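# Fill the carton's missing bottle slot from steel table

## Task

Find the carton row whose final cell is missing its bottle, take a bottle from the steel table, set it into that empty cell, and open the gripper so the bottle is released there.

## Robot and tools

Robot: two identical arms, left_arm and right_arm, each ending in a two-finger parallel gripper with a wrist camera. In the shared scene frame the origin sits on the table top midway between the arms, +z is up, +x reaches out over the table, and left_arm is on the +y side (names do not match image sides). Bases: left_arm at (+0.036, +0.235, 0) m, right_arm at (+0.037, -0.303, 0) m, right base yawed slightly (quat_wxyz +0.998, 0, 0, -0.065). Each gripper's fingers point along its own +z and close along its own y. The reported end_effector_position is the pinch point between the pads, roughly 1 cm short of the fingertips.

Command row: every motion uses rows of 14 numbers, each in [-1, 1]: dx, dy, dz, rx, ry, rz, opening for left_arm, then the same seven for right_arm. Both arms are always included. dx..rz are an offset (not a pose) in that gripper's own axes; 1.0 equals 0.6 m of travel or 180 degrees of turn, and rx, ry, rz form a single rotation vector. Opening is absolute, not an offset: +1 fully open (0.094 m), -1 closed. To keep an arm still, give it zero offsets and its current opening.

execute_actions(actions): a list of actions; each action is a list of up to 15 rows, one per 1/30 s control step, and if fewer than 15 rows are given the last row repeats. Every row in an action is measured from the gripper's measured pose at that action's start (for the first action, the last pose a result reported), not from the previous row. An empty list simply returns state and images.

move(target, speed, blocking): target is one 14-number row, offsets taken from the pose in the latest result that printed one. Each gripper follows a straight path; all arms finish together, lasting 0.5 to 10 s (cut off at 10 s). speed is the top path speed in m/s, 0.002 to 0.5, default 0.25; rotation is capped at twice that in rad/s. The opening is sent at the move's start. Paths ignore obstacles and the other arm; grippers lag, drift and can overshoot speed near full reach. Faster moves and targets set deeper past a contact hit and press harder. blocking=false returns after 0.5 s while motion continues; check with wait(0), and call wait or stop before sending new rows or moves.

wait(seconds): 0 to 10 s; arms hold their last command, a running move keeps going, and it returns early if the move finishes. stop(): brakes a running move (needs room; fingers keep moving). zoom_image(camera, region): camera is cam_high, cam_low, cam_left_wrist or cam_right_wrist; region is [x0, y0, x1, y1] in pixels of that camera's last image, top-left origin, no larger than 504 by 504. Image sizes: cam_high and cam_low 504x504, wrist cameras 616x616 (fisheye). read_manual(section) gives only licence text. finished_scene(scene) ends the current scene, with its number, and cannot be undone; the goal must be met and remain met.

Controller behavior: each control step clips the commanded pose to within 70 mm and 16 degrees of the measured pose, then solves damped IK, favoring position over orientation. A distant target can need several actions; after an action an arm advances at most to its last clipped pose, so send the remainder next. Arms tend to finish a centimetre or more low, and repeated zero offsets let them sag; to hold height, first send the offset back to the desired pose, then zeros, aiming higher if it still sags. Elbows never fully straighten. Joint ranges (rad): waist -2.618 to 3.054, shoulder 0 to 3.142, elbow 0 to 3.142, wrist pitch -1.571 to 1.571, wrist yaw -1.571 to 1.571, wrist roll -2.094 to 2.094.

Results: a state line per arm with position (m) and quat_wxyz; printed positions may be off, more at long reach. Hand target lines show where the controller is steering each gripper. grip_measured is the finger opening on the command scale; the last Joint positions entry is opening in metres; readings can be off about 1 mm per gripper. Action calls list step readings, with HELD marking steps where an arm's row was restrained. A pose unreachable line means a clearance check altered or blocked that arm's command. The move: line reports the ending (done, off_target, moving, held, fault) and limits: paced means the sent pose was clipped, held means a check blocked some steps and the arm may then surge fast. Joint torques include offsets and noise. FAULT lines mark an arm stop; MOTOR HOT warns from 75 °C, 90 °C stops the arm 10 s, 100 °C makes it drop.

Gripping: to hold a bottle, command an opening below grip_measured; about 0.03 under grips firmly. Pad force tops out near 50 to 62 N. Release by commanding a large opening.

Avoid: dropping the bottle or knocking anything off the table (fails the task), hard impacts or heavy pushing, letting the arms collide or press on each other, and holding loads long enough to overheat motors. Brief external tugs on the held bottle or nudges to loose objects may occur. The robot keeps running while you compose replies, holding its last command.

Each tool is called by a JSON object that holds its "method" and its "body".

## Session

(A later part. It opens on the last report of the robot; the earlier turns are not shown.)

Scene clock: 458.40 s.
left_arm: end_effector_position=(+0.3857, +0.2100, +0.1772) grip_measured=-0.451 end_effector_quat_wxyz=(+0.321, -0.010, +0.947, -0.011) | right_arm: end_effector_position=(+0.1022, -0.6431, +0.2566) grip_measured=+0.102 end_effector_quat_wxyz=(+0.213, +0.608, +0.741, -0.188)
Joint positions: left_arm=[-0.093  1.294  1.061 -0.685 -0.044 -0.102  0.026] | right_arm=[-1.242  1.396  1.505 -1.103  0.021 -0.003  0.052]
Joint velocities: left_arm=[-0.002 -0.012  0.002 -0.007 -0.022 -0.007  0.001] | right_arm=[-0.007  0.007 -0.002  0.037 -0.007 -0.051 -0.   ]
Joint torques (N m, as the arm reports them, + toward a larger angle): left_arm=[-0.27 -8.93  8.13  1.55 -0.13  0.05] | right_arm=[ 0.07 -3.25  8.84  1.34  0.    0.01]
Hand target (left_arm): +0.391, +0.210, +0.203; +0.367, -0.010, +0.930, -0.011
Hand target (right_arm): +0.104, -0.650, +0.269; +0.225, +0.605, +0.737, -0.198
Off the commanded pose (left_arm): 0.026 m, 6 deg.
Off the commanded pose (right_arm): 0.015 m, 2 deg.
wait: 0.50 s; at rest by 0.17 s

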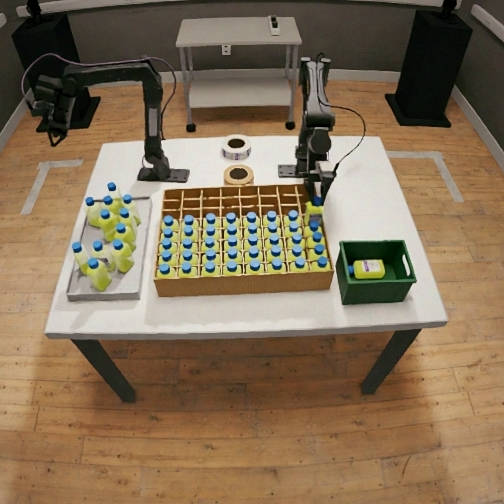

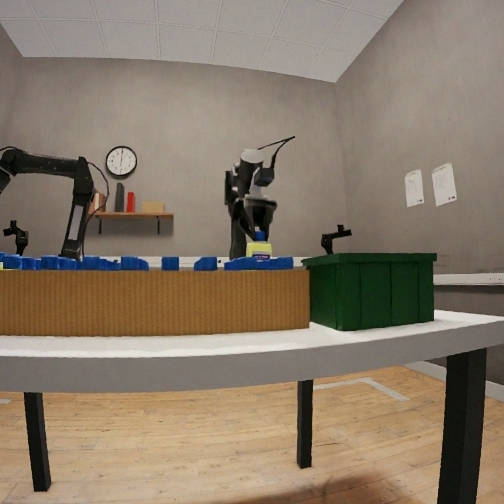

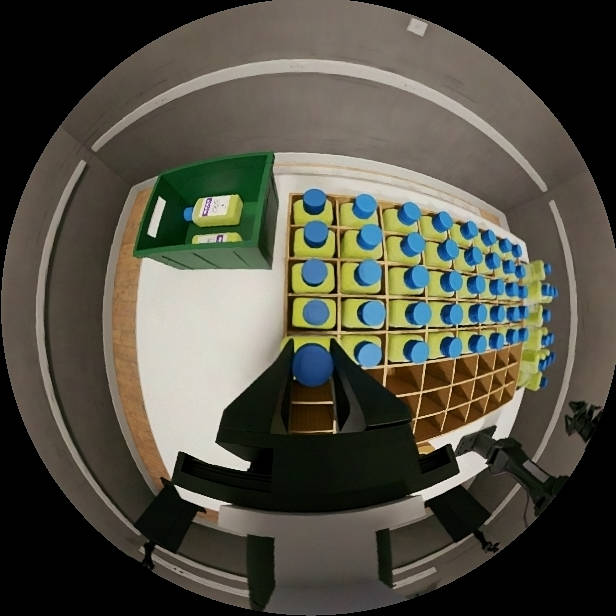

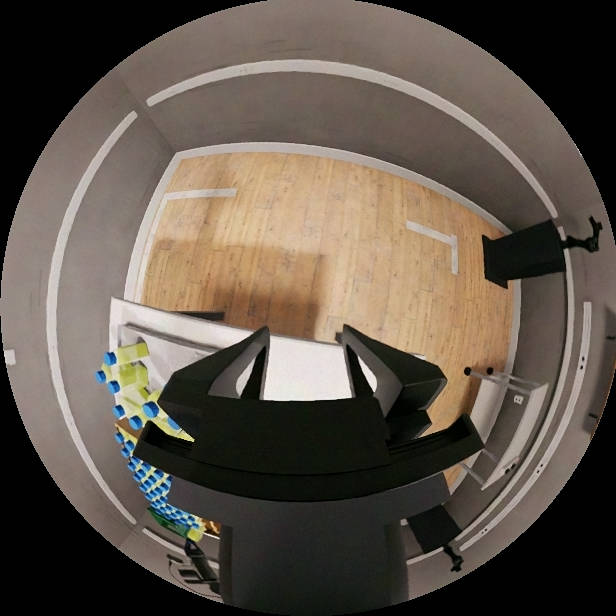

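{"method": "execute_actions", "body": {"actions": [[[-0.0316,0,-0.0276,0,-0.0315,0,-0.49,-0.022,0,-0.011,0,-0.01,0,0.1],[-0.0302,0,-0.0261,0,-0.032,0,-0.49,-0.022,0,-0.011,0,-0.01,0,0.1],[-0.0288,-0.001,-0.0247,0,-0.0325,0,-0.49,-0.022,0,-0.011,0,-0.01,0,0.1],[-0.0274,-0.001,-0.0233,0,-0.033,0,-0.49,-0.022,0,-0.011,0,-0.01,0,0.1],[-0.026,-0.001,-0.0219,0,-0.0335,0,-0.49,-0.022,0,-0.011,0,-0.01,0,0.1],[-0.0246,-0.002,-0.0204,0,-0.034,0,-0.49,-0.022,0,-0.011,0,-0.01,0,0.1],[-0.0232,-0.002,-0.019,0,-0.0345,0,-0.49,-0.022,0,-0.011,0,-0.01,0,0.1],[-0.0218,-0.002,-0.0176,0,-0.035,0,-0.49,-0.022,0,-0.011,0,-0.01,0,0.1],[-0.0204,-0.003,-0.0162,0,-0.0355,0,-0.49,-0.022,0,-0.011,0,-0.01,0,0.1],[-0.019,-0.003,-0.0147,0,-0.036,0,-0.49,-0.022,0,-0.011,0,-0.01,0,0.1],[-0.0176,-0.003,-0.0133,0,-0.0365,0,-0.49,-0.022,0,-0.011,0,-0.01,0,0.1],[-0.0162,-0.004,-0.0119,0,-0.037,0,-0.49,-0.022,0,-0.011,0,-0.01,0,0.1],[-0.0148,-0.004,-0.0105,0,-0.0375,0,-0.49,-0.022,0,-0.011,0,-0.01,0,0.1],[-0.0134,-0.004,-0.009,0,-0.038,0,-0.49,-0.022,0,-0.011,0,-0.01,0,0.1],[-0.012,-0.004,-0.0076,0,-0.038,0,-0.49,-0.022,0,-0.011,0,-0.01,0,0.1]],[[-0.034,-0.004,-0.028,0,-0.038,0,-0.49,-0.022,0,-0.011,0,-0.01,0,0.1],[-0.0327,-0.004,-0.0263,0,-0.038,0,-0.49,-0.022,0,-0.011,0,-0.01,0,0.1],[-0.0314,-0.004,-0.0247,0,-0.038,0,-0.49,-0.022,0,-0.011,0,-0.01,0,0.1],[-0.0301,-0.004,-0.023,0,-0.038,0,-0.49,-0.022,0,-0.011,0,-0.01,0,0.1],[-0.0289,-0.004,-0.0213,0,-0.038,0,-0.49,-0.022,0,-0.011,0,-0.01,0,0.1],[-0.0276,-0.004,-0.0196,0,-0.038,0,-0.49,-0.022,0,-0.011,0,-0.01,0,0.1],[-0.0263,-0.004,-0.018,0,-0.038,0,-0.49,-0.022,0,-0.011,0,-0.01,0,0.1],[-0.025,-0.004,-0.0163,0,-0.038,0,-0.49,-0.022,0,-0.011,0,-0.01,0,0.1],[-0.0237,-0.004,-0.0146,0,-0.038,0,-0.49,-0.022,0,-0.011,0,-0.01,0,0.1],[-0.0224,-0.004,-0.013,0,-0.038,0,-0.49,-0.022,0,-0.011,0,-0.01,0,0.1],[-0.0211,-0.004,-0.0113,0,-0.038,0,-0.49,-0.022,0,-0.011,0,-0.01,0,0.1],[-0.0199,-0.004,-0.0096,0,-0.038,0,-0.49,-0.022,0,-0.011,0,-0.01,0,0.1],[-0.0186,-0.004,-0.008,0,-0.038,0,-0.49,-0.022,0,-0.011,0,-0.01,0,0.1],[-0.0173,-0.004,-0.0063,0,-0.038,0,-0.49,-0.022,0,-0.011,0,-0.01,0,0.1],[-0.016,-0.004,-0.0046,0,-0.038,0,-0.49,-0.022,0,-0.011,0,-0.01,0,0.1]]]}}

{"method": "wait", "body": {"seconds": 0.5}}

{"method": "zoom_image", "body": {"camera": "cam_left_wrist", "region": [240,270,380,410]}}

Scene clock: 491.20 s.
left_arm: end_effector_position=(+0.3760, +0.2100, +0.1532) grip_measured=-0.451 end_effector_quat_wxyz=(+0.340, -0.009, +0.940, -0.009) | right_arm: end_effector_position=(+0.1022, -0.6431, +0.2566) grip_measured=+0.102 end_effector_quat_wxyz=(+0.213, +0.608, +0.741, -0.188)
Joint positions: left_arm=[-0.101  1.228  0.896 -0.546 -0.055 -0.102  0.026] | right_arm=[-1.242  1.396  1.505 -1.103  0.021 -0.003  0.052]
Joint velocities: left_arm=[-0.012 -0.007 -0.144  0.154  0.051  0.066  0.   ] | right_arm=[ 0.002  0.012 -0.007 -0.037 -0.081 -0.022  0.   ]
Joint torques (N m, as the arm reports them, + toward a larger angle): left_arm=[-0.82 -7.14  8.2   1.55 -0.14 -0.03] | right_arm=[ 0.07 -3.25  8.85  1.34  0.    0.02]
Hand target (left_arm): +0.384, +0.208, +0.172; +0.382, -0.009, +0.924, -0.010
Hand target (right_arm): +0.104, -0.650, +0.269; +0.225, +0.605, +0.737, -0.198
Off the commanded pose (left_arm): 0.021 m, 5 deg.
Off the commanded pose (right_arm): 0.015 m, 2 deg.
Step readings (end_effector_position; steps 1 to 15: 1st action; 16 to 30: 2nd action):
0: left_arm (+0.3857, +0.2100, +0.1772) | right_arm (+0.1022, -0.6431, +0.2566)
1: left_arm (+0.3856, +0.2100, +0.1777) | right_arm (+0.1022, -0.6431, +0.2566)
2: left_arm (+0.3854, +0.2101, +0.1780) | right_arm (+0.1022, -0.6431, +0.2566)
4: left_arm (+0.3846, +0.2101, +0.1788) | right_arm (+0.1022, -0.6431, +0.2566)
8: left_arm (+0.3828, +0.2104, +0.1758) | right_arm (+0.1022, -0.6431, +0.2566)
15: left_arm (+0.3793, +0.2098, +0.1635) | right_arm (+0.1022, -0.6431, +0.2566)
16: left_arm (+0.3787, +0.2097, +0.1626) | right_arm (+0.1022, -0.6431, +0.2566)
17: left_arm (+0.3777, +0.2096, +0.1621) | right_arm (+0.1022, -0.6431, +0.2566)
19: left_arm (+0.3766, +0.2096, +0.1628) | right_arm (+0.1022, -0.6431, +0.2566)
23: left_arm (+0.3773, +0.2096, +0.1630) | right_arm (+0.1022, -0.6431, +0.2566)
30: end_effector_position above

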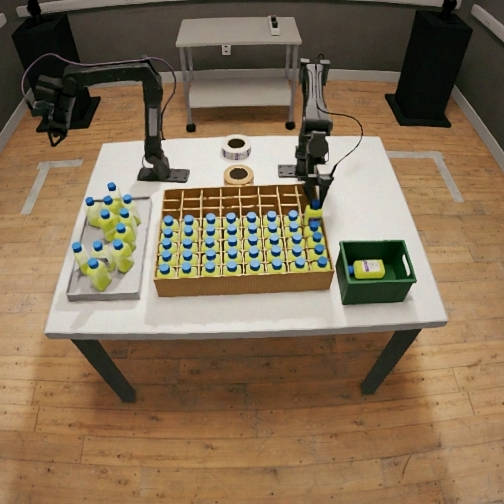

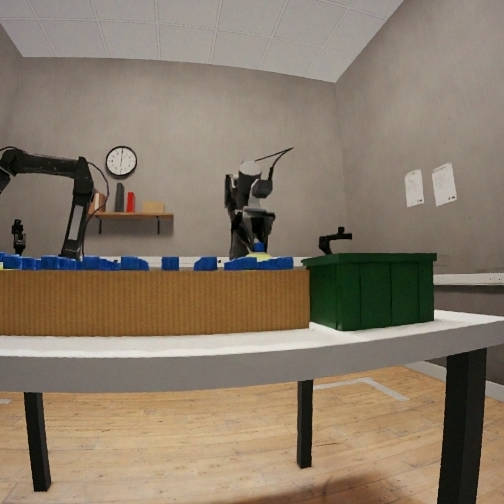

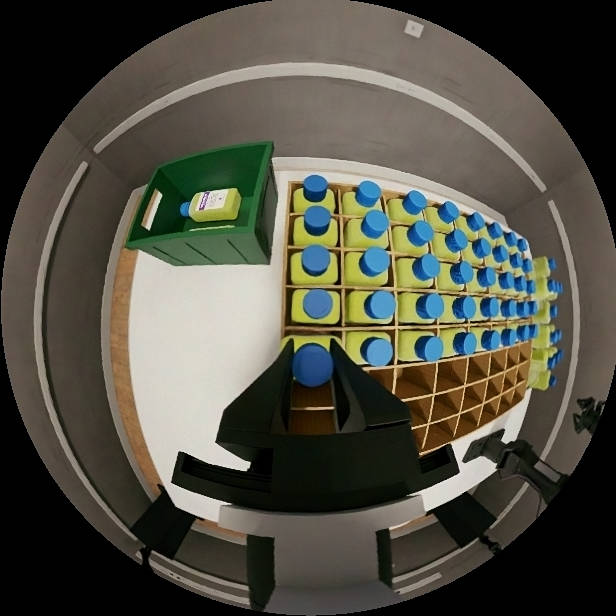

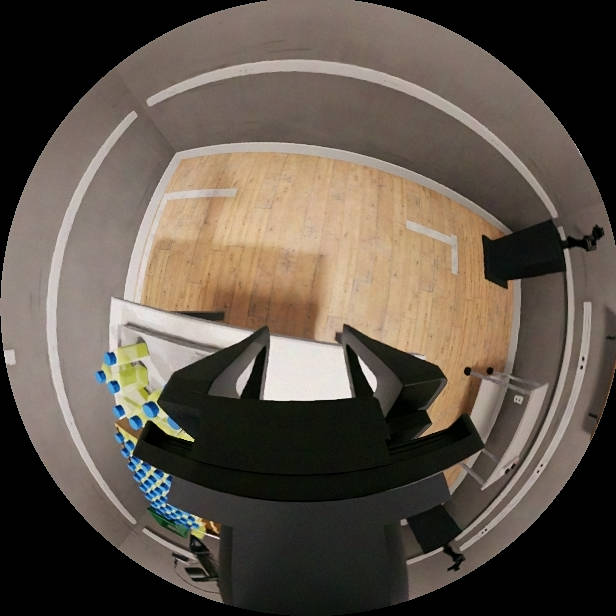

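Scene clock: 491.70 s.
left_arm: end_effector_position=(+0.3773, +0.2097, +0.1522) grip_measured=-0.451 end_effector_quat_wxyz=(+0.344, -0.008, +0.939, -0.010) | right_arm: end_effector_position=(+0.1022, -0.6431, +0.2566) grip_measured=+0.102 end_effector_quat_wxyz=(+0.213, +0.608, +0.741, -0.188)
Joint positions: left_arm=[-0.101  1.228  0.888 -0.529 -0.055 -0.102  0.026] | right_arm=[-1.242  1.396  1.505 -1.103  0.021 -0.003  0.052]
Joint velocities: left_arm=[-0.002 -0.002 -0.022 -0.037 -0.066 -0.007 -0.001] | right_arm=[-0.002 -0.017  0.002  0.081  0.022 -0.037  0.   ]
Joint torques (N m, as the arm reports them, + toward a larger angle): left_arm=[-0.89 -7.11  8.14  1.6  -0.17 -0.03] | right_arm=[ 0.08 -3.25  8.86  1.33  0.    0.02]
Hand target (left_arm): +0.384, +0.208, +0.172; +0.382, -0.009, +0.924, -0.010
Hand target (right_arm): +0.104, -0.650, +0.269; +0.225, +0.605, +0.737, -0.198
Off the commanded pose (left_arm): 0.021 m, 5 deg.
Off the commanded pose (right_arm): 0.015 m, 2 deg.
wait: 0.50 s; at rest by 0.20 s

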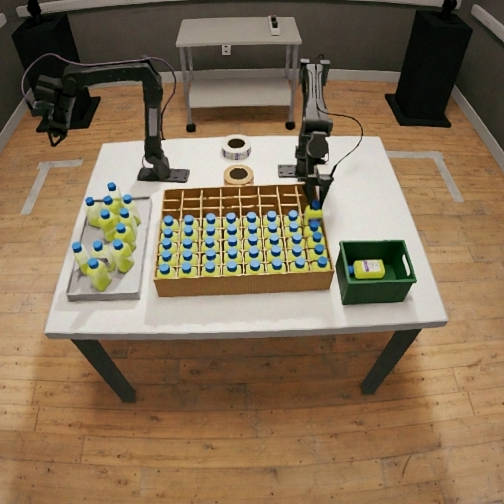

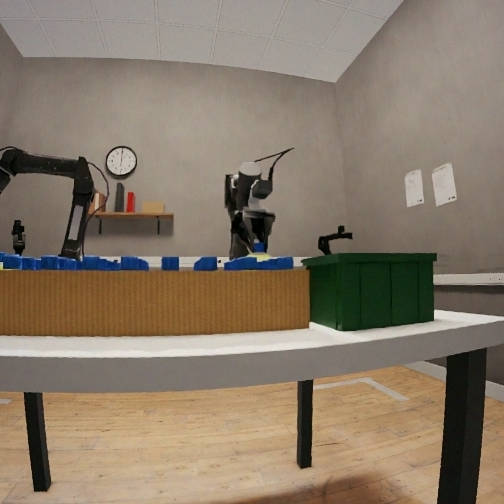

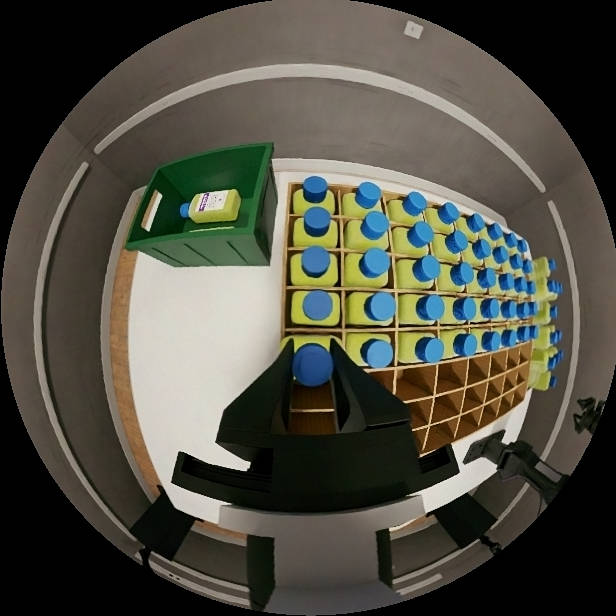

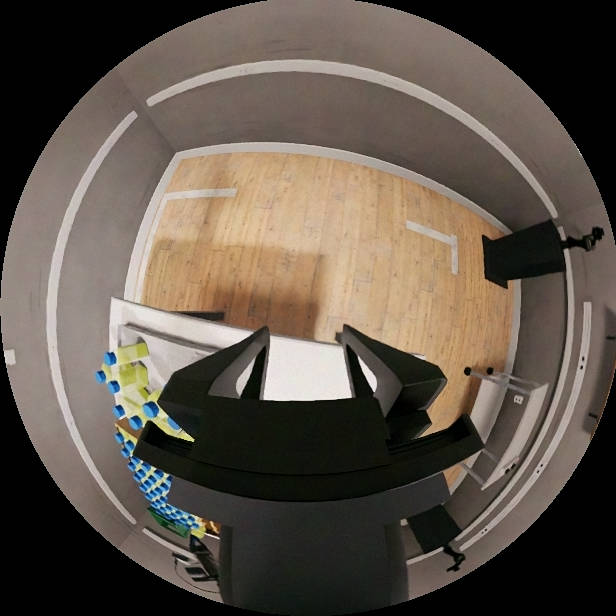

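Region (240, 270, 380, 410) of cam_left_wrist's 616x616 image, scaled by 3.600, with more detail than that image has.

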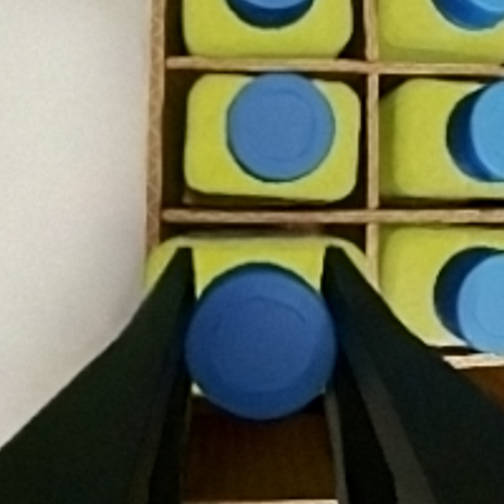

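{"method": "execute_actions", "body": {"actions": [[[-0.029,-0.003,-0.0157,0,-0.026,0,-0.49,-0.022,0,-0.011,0,-0.01,0,0.1],[-0.0276,-0.004,-0.0133,0,-0.0255,0,-0.49,-0.022,0,-0.011,0,-0.01,0,0.1],[-0.0263,-0.004,-0.011,0,-0.025,0,-0.49,-0.022,0,-0.011,0,-0.01,0,0.1],[-0.0249,-0.005,-0.0087,0,-0.025,0,-0.49,-0.022,0,-0.011,0,-0.01,0,0.1],[-0.0235,-0.005,-0.0064,0,-0.0245,0,-0.49,-0.022,0,-0.011,0,-0.01,0,0.1],[-0.0221,-0.006,-0.004,0,-0.024,0,-0.49,-0.022,0,-0.011,0,-0.01,0,0.1],[-0.0207,-0.006,-0.0017,0,-0.0235,0,-0.49,-0.022,0,-0.011,0,-0.01,0,0.1],[-0.0194,-0.007,0.0006,0,-0.023,0,-0.49,-0.022,0,-0.011,0,-0.01,0,0.1],[-0.018,-0.007,0.003,0,-0.0225,0,-0.49,-0.022,0,-0.011,0,-0.01,0,0.1],[-0.0166,-0.007,0.0053,0,-0.022,0,-0.49,-0.022,0,-0.011,0,-0.01,0,0.1],[-0.0152,-0.007,0.0076,0,-0.0215,0,-0.49,-0.022,0,-0.011,0,-0.01,0,0.1],[-0.0138,-0.007,0.01,0,-0.021,0,-0.49,-0.022,0,-0.011,0,-0.01,0,0.1],[-0.0125,-0.007,0.0123,0,-0.021,0,-0.49,-0.022,0,-0.011,0,-0.01,0,0.1],[-0.0111,-0.007,0.0146,0,-0.02,0,-0.49,-0.022,0,-0.011,0,-0.01,0,0.1],[-0.0097,-0.007,0.0169,0,-0.02,0,-0.49,-0.022,0,-0.011,0,-0.01,0,0.1]]]}}

{"method": "wait", "body": {"seconds": 0.5}}

{"method": "zoom_image", "body": {"camera": "cam_left_wrist", "region": [240,270,380,410]}}

Scene clock: 513.40 s.
left_arm: end_effector_position=(+0.3763, +0.2081, +0.1409) grip_measured=-0.451 end_effector_quat_wxyz=(+0.346, -0.008, +0.938, -0.010) | right_arm: end_effector_position=(+0.1022, -0.6431, +0.2566) grip_measured=+0.102 end_effector_quat_wxyz=(+0.213, +0.608, +0.741, -0.188)
Joint positions: left_arm=[-0.108  1.228  0.84  -0.478 -0.057 -0.106  0.026] | right_arm=[-1.242  1.396  1.505 -1.103  0.021 -0.003  0.052]
Joint velocities: left_arm=[-0.002 -0.012 -0.115  0.125  0.022 -0.051  0.001] | right_arm=[-0.017 -0.007  0.007  0.022 -0.007 -0.051 -0.001]
Joint torques (N m, as the arm reports them, + toward a larger angle): left_arm=[-0.83 -4.17  8.19  1.59 -0.17 -0.07] | right_arm=[ 0.07 -3.25  8.86  1.34  0.    0.02]
Hand target (left_arm): +0.387, +0.206, +0.149; +0.373, -0.009, +0.928, -0.010
Hand target (right_arm): +0.104, -0.650, +0.269; +0.225, +0.605, +0.737, -0.198
Off the commanded pose (left_arm): 0.014 m, 3 deg.
Off the commanded pose (right_arm): 0.015 m, 2 deg.
Step readings (end_effector_position):
0: left_arm (+0.3773, +0.2097, +0.1522) | right_arm (+0.1022, -0.6431, +0.2566)
1: left_arm (+0.3774, +0.2097, +0.1523) | right_arm (+0.1022, -0.6431, +0.2566)
2: left_arm (+0.3775, +0.2098, +0.1524) | right_arm (+0.1022, -0.6431, +0.2566)
4: left_arm (+0.3780, +0.2097, +0.1521) | right_arm (+0.1022, -0.6431, +0.2566)
8: left_arm (+0.3773, +0.2092, +0.1477) | right_arm (+0.1022, -0.6431, +0.2566)
15: end_effector_position above

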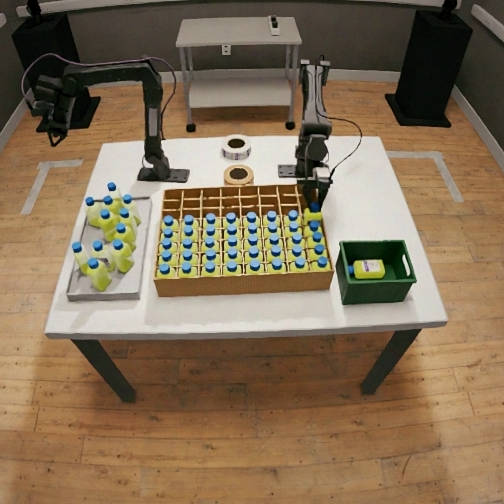

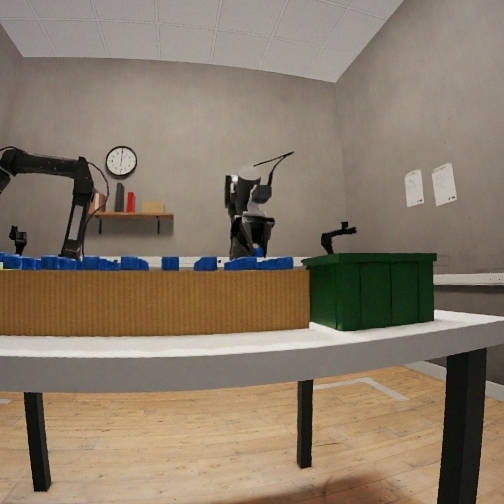

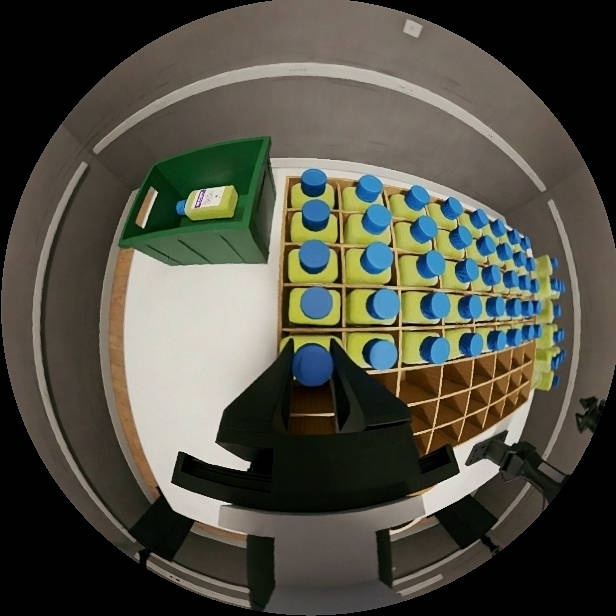

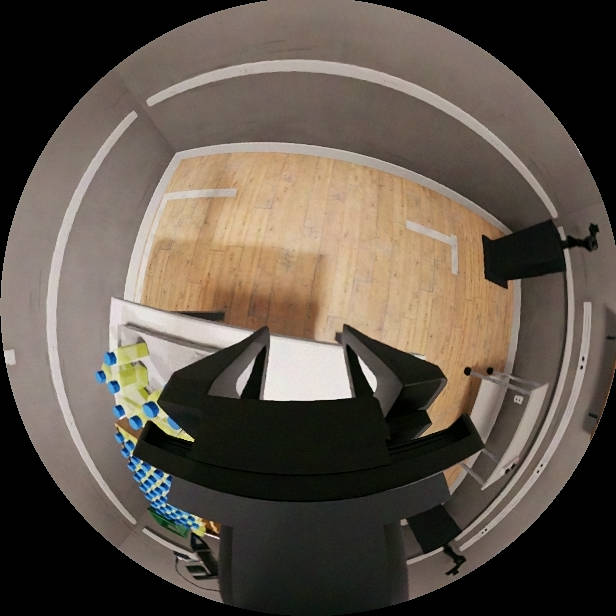

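Scene clock: 513.90 s.
left_arm: end_effector_position=(+0.3785, +0.2078, +0.1413) grip_measured=-0.451 end_effector_quat_wxyz=(+0.352, -0.008, +0.936, -0.011) | right_arm: end_effector_position=(+0.1022, -0.6431, +0.2566) grip_measured=+0.102 end_effector_quat_wxyz=(+0.213, +0.608, +0.741, -0.188)
Joint positions: left_arm=[-0.108  1.228  0.833 -0.458 -0.057 -0.106  0.026] | right_arm=[-1.242  1.396  1.505 -1.103  0.021 -0.003  0.052]
Joint velocities: left_arm=[ 0.002 -0.007 -0.012  0.007 -0.007  0.022 -0.001] | right_arm=[-0.002 -0.012 -0.007 -0.066  0.022 -0.022 -0.002]
Joint torques (N m, as the arm reports them, + toward a larger angle): left_arm=[-0.8  -4.11  8.16  1.64 -0.17 -0.04] | right_arm=[ 0.07 -3.25  8.85  1.33  0.    0.02]
Hand target (left_arm): +0.387, +0.206, +0.149; +0.373, -0.009, +0.928, -0.010
Hand target (right_arm): +0.104, -0.650, +0.269; +0.225, +0.605, +0.737, -0.198
Off the commanded pose (left_arm): 0.012 m, 3 deg.
Off the commanded pose (right_arm): 0.015 m, 2 deg.
wait: 0.50 s; at rest by 0.17 s

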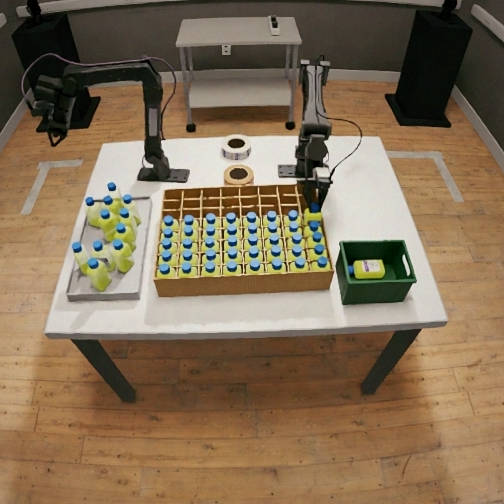

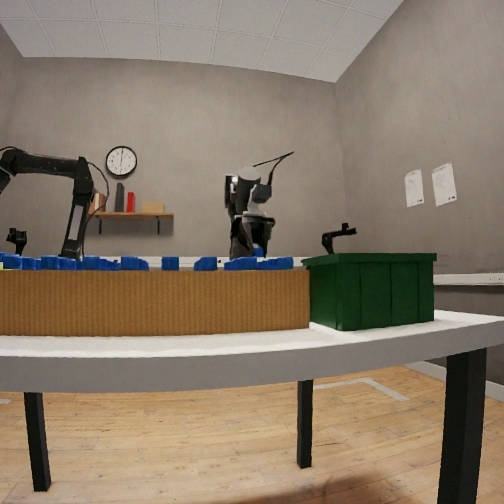

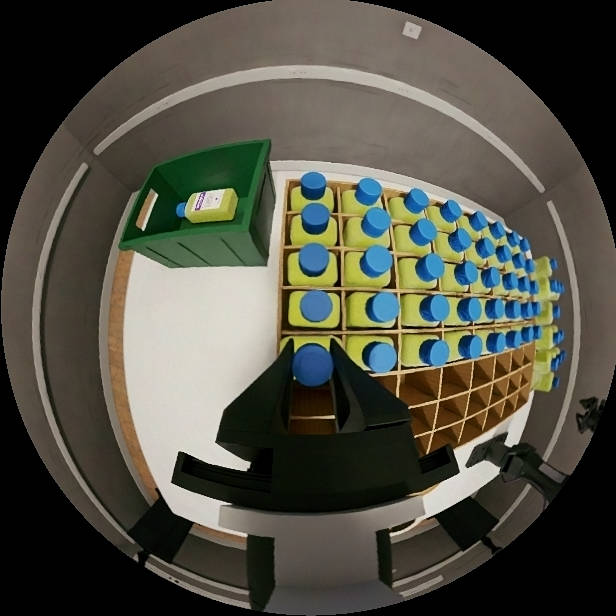

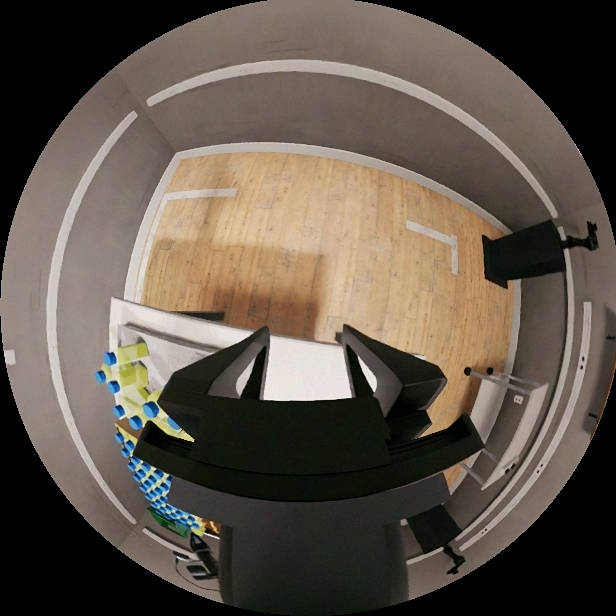

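Region (240, 270, 380, 410) of cam_left_wrist's 616x616 image, scaled by 3.600, with more detail than that image has.

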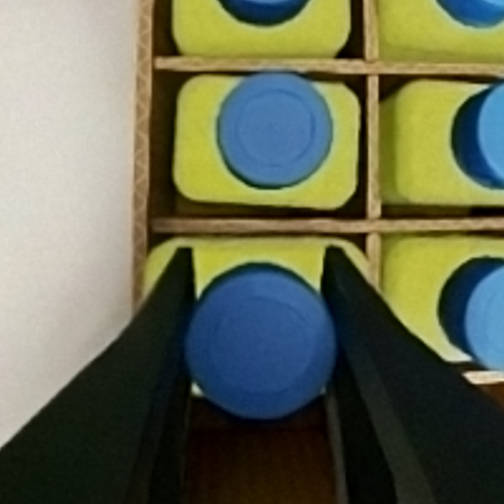

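{"method": "execute_actions", "body": {"actions": [[[-0.0172,-0.002,0.0006,0,-0.014,0,-0.49,-0.022,0,-0.011,0,-0.01,0,0.1],[-0.0156,-0.002,0.0025,0,-0.014,0,-0.49,-0.022,0,-0.011,0,-0.01,0,0.1],[-0.014,-0.002,0.0043,0,-0.014,0,-0.49,-0.022,0,-0.011,0,-0.01,0,0.1],[-0.0124,-0.002,0.0061,0,-0.014,0,-0.49,-0.022,0,-0.011,0,-0.01,0,0.1],[-0.0107,-0.002,0.008,0,-0.0135,0,-0.49,-0.022,0,-0.011,0,-0.01,0,0.1],[-0.0091,-0.002,0.0098,0,-0.0135,0,-0.49,-0.022,0,-0.011,0,-0.01,0,0.1],[-0.0075,-0.002,0.0116,0,-0.013,0,-0.49,-0.022,0,-0.011,0,-0.01,0,0.1],[-0.0059,-0.002,0.0134,0,-0.013,0,-0.49,-0.022,0,-0.011,0,-0.01,0,0.1],[-0.0043,-0.002,0.0153,0,-0.013,0,-0.49,-0.022,0,-0.011,0,-0.01,0,0.1],[-0.0027,-0.002,0.0171,0,-0.0125,0,-0.49,-0.022,0,-0.011,0,-0.01,0,0.1],[-0.0011,-0.002,0.0189,0,-0.0125,0,-0.49,-0.022,0,-0.011,0,-0.01,0,0.1],[0.0005,-0.002,0.0208,0,-0.012,0,-0.49,-0.022,0,-0.011,0,-0.01,0,0.1],[0.0022,-0.002,0.0226,0,-0.012,0,-0.49,-0.022,0,-0.011,0,-0.01,0,0.1],[0.0038,-0.002,0.0245,0,-0.012,0,-0.49,-0.022,0,-0.011,0,-0.01,0,0.1],[0.0054,-0.002,0.0263,0,-0.012,0,-0.49,-0.022,0,-0.011,0,-0.01,0,0.1]]]}}

{"method": "wait", "body": {"seconds": 0.5}}

{"method": "zoom_image", "body": {"camera": "cam_left_wrist", "region": [220,250,420,450]}}

Scene clock: 535.93 s.
left_arm: end_effector_position=(+0.3755, +0.2082, +0.1243) grip_measured=-0.451 end_effector_quat_wxyz=(+0.348, -0.008, +0.937, -0.011) | right_arm: end_effector_position=(+0.1022, -0.6431, +0.2566) grip_measured=+0.102 end_effector_quat_wxyz=(+0.213, +0.608, +0.741, -0.188)
Joint positions: left_arm=[-0.108  1.235  0.774 -0.401 -0.057 -0.106  0.026] | right_arm=[-1.242  1.396  1.505 -1.103  0.021 -0.003  0.052]
Joint velocities: left_arm=[-0.012  0.085 -0.12   0.168 -0.022 -0.022  0.   ] | right_arm=[-0.007 -0.017 -0.007  0.007 -0.022 -0.051  0.001]
Joint torques (N m, as the arm reports them, + toward a larger angle): left_arm=[-0.42 -4.05  7.93  1.51 -0.09  0.  ] | right_arm=[ 0.07 -3.24  8.86  1.34  0.    0.02]
Hand target (left_arm): +0.386, +0.207, +0.128; +0.369, -0.008, +0.929, -0.011
Hand target (right_arm): +0.104, -0.650, +0.269; +0.225, +0.605, +0.737, -0.198
Off the commanded pose (left_arm): 0.012 m, 3 deg.
Off the commanded pose (right_arm): 0.015 m, 2 deg.
Step readings (end_effector_position):
0: left_arm (+0.3786, +0.2078, +0.1413) | right_arm (+0.1022, -0.6431, +0.2566)
1: left_arm (+0.3786, +0.2078, +0.1413) | right_arm (+0.1022, -0.6431, +0.2566)
2: left_arm (+0.3787, +0.2078, +0.1415) | right_arm (+0.1022, -0.6431, +0.2566)
4: left_arm (+0.3791, +0.2078, +0.1406) | right_arm (+0.1022, -0.6431, +0.2566)
8: left_arm (+0.3766, +0.2080, +0.1337) | right_arm (+0.1022, -0.6431, +0.2566)
15: end_effector_position above

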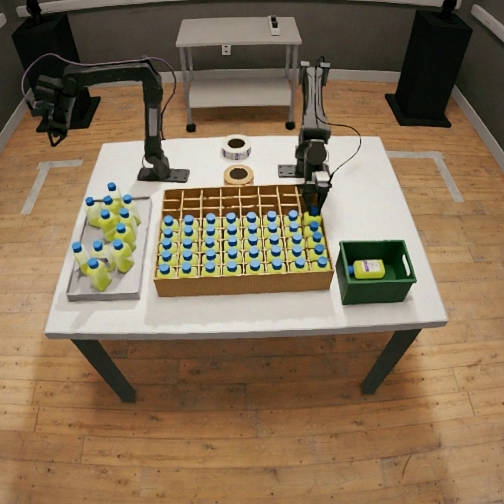

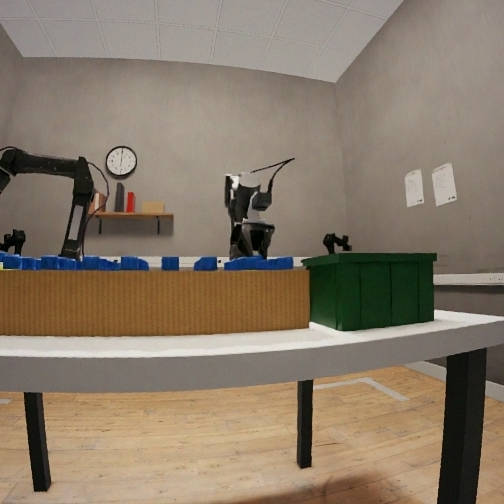

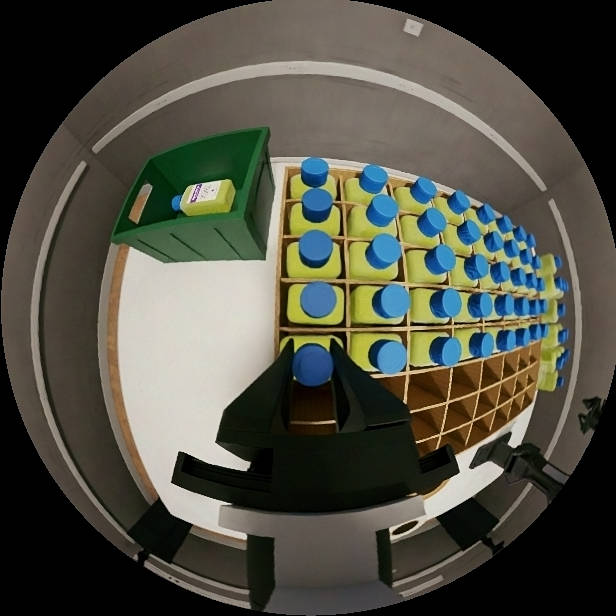

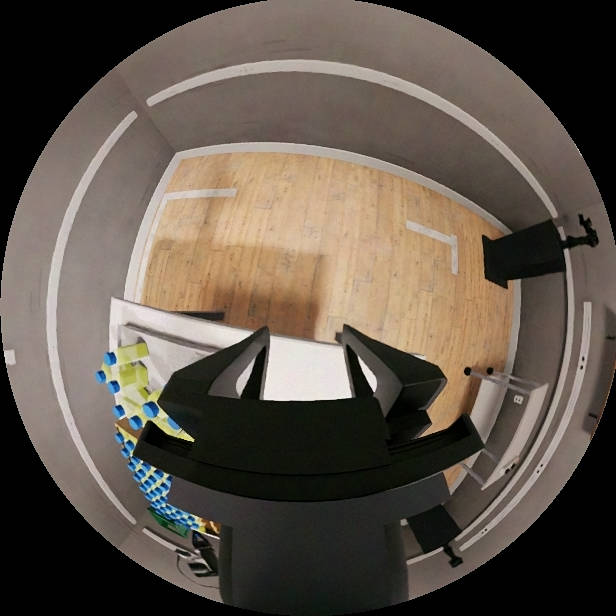

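Scene clock: 536.43 s.
left_arm: end_effector_position=(+0.3766, +0.2080, +0.1198) grip_measured=-0.451 end_effector_quat_wxyz=(+0.348, -0.008, +0.938, -0.011) | right_arm: end_effector_position=(+0.1022, -0.6431, +0.2566) grip_measured=+0.102 end_effector_quat_wxyz=(+0.213, +0.608, +0.741, -0.188)
Joint positions: left_arm=[-0.108  1.245  0.763 -0.38  -0.057 -0.106  0.026] | right_arm=[-1.242  1.396  1.505 -1.103  0.021 -0.003  0.052]
Joint velocities: left_arm=[-0.007  0.002  0.007  0.007  0.007 -0.007 -0.002] | right_arm=[-0.012 -0.002  0.002  0.022  0.037 -0.051  0.001]
Joint torques (N m, as the arm reports them, + toward a larger angle): left_arm=[-0.34 -4.29  8.1   1.62 -0.1   0.01] | right_arm=[ 0.06 -3.25  8.85  1.34  0.    0.02]
Hand target (left_arm): +0.385, +0.207, +0.128; +0.369, -0.008, +0.929, -0.011
Hand target (right_arm): +0.104, -0.650, +0.269; +0.225, +0.605, +0.737, -0.198
Off the commanded pose (left_arm): 0.013 m, 3 deg.
Off the commanded pose (right_arm): 0.015 m, 2 deg.
wait: 0.50 s; at rest by 0.27 s

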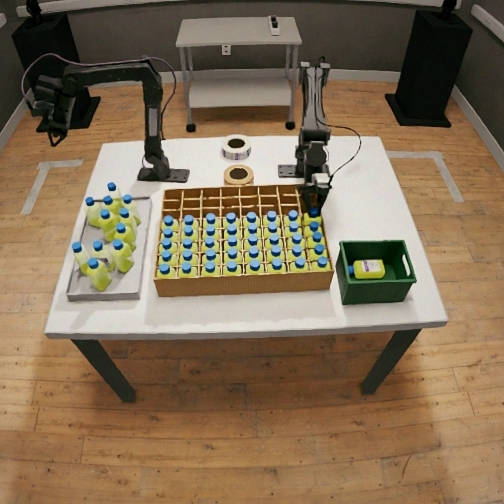

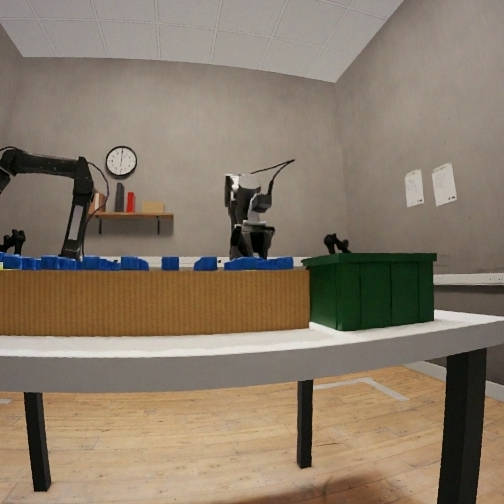

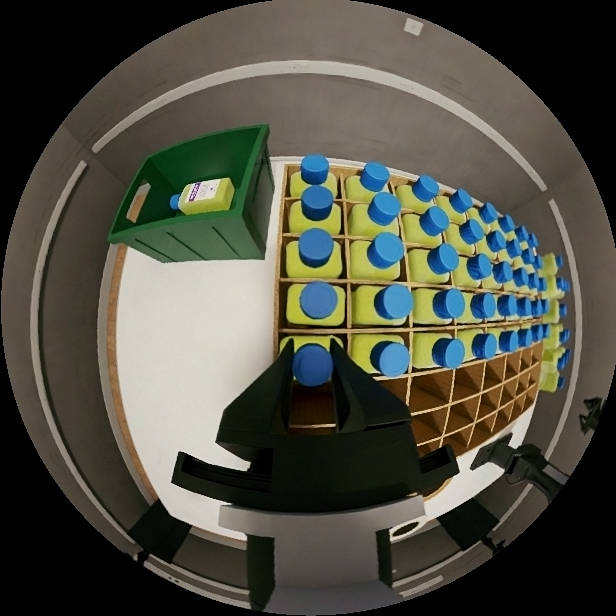

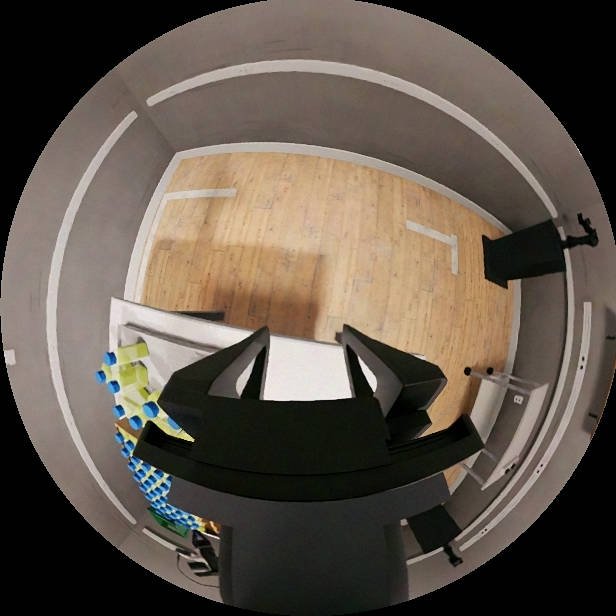

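Region (220, 250, 420, 450) of cam_left_wrist's 616x616 image, scaled by 2.520, with more detail than that image has.

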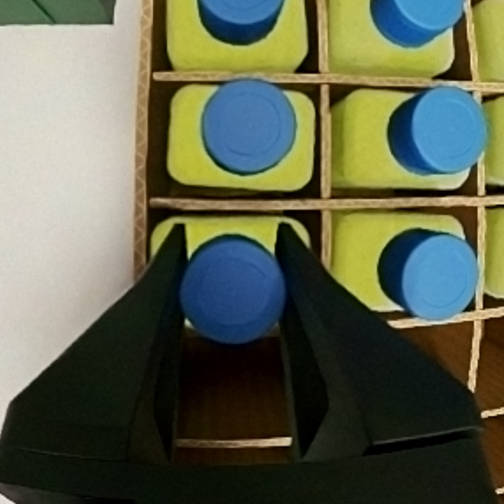

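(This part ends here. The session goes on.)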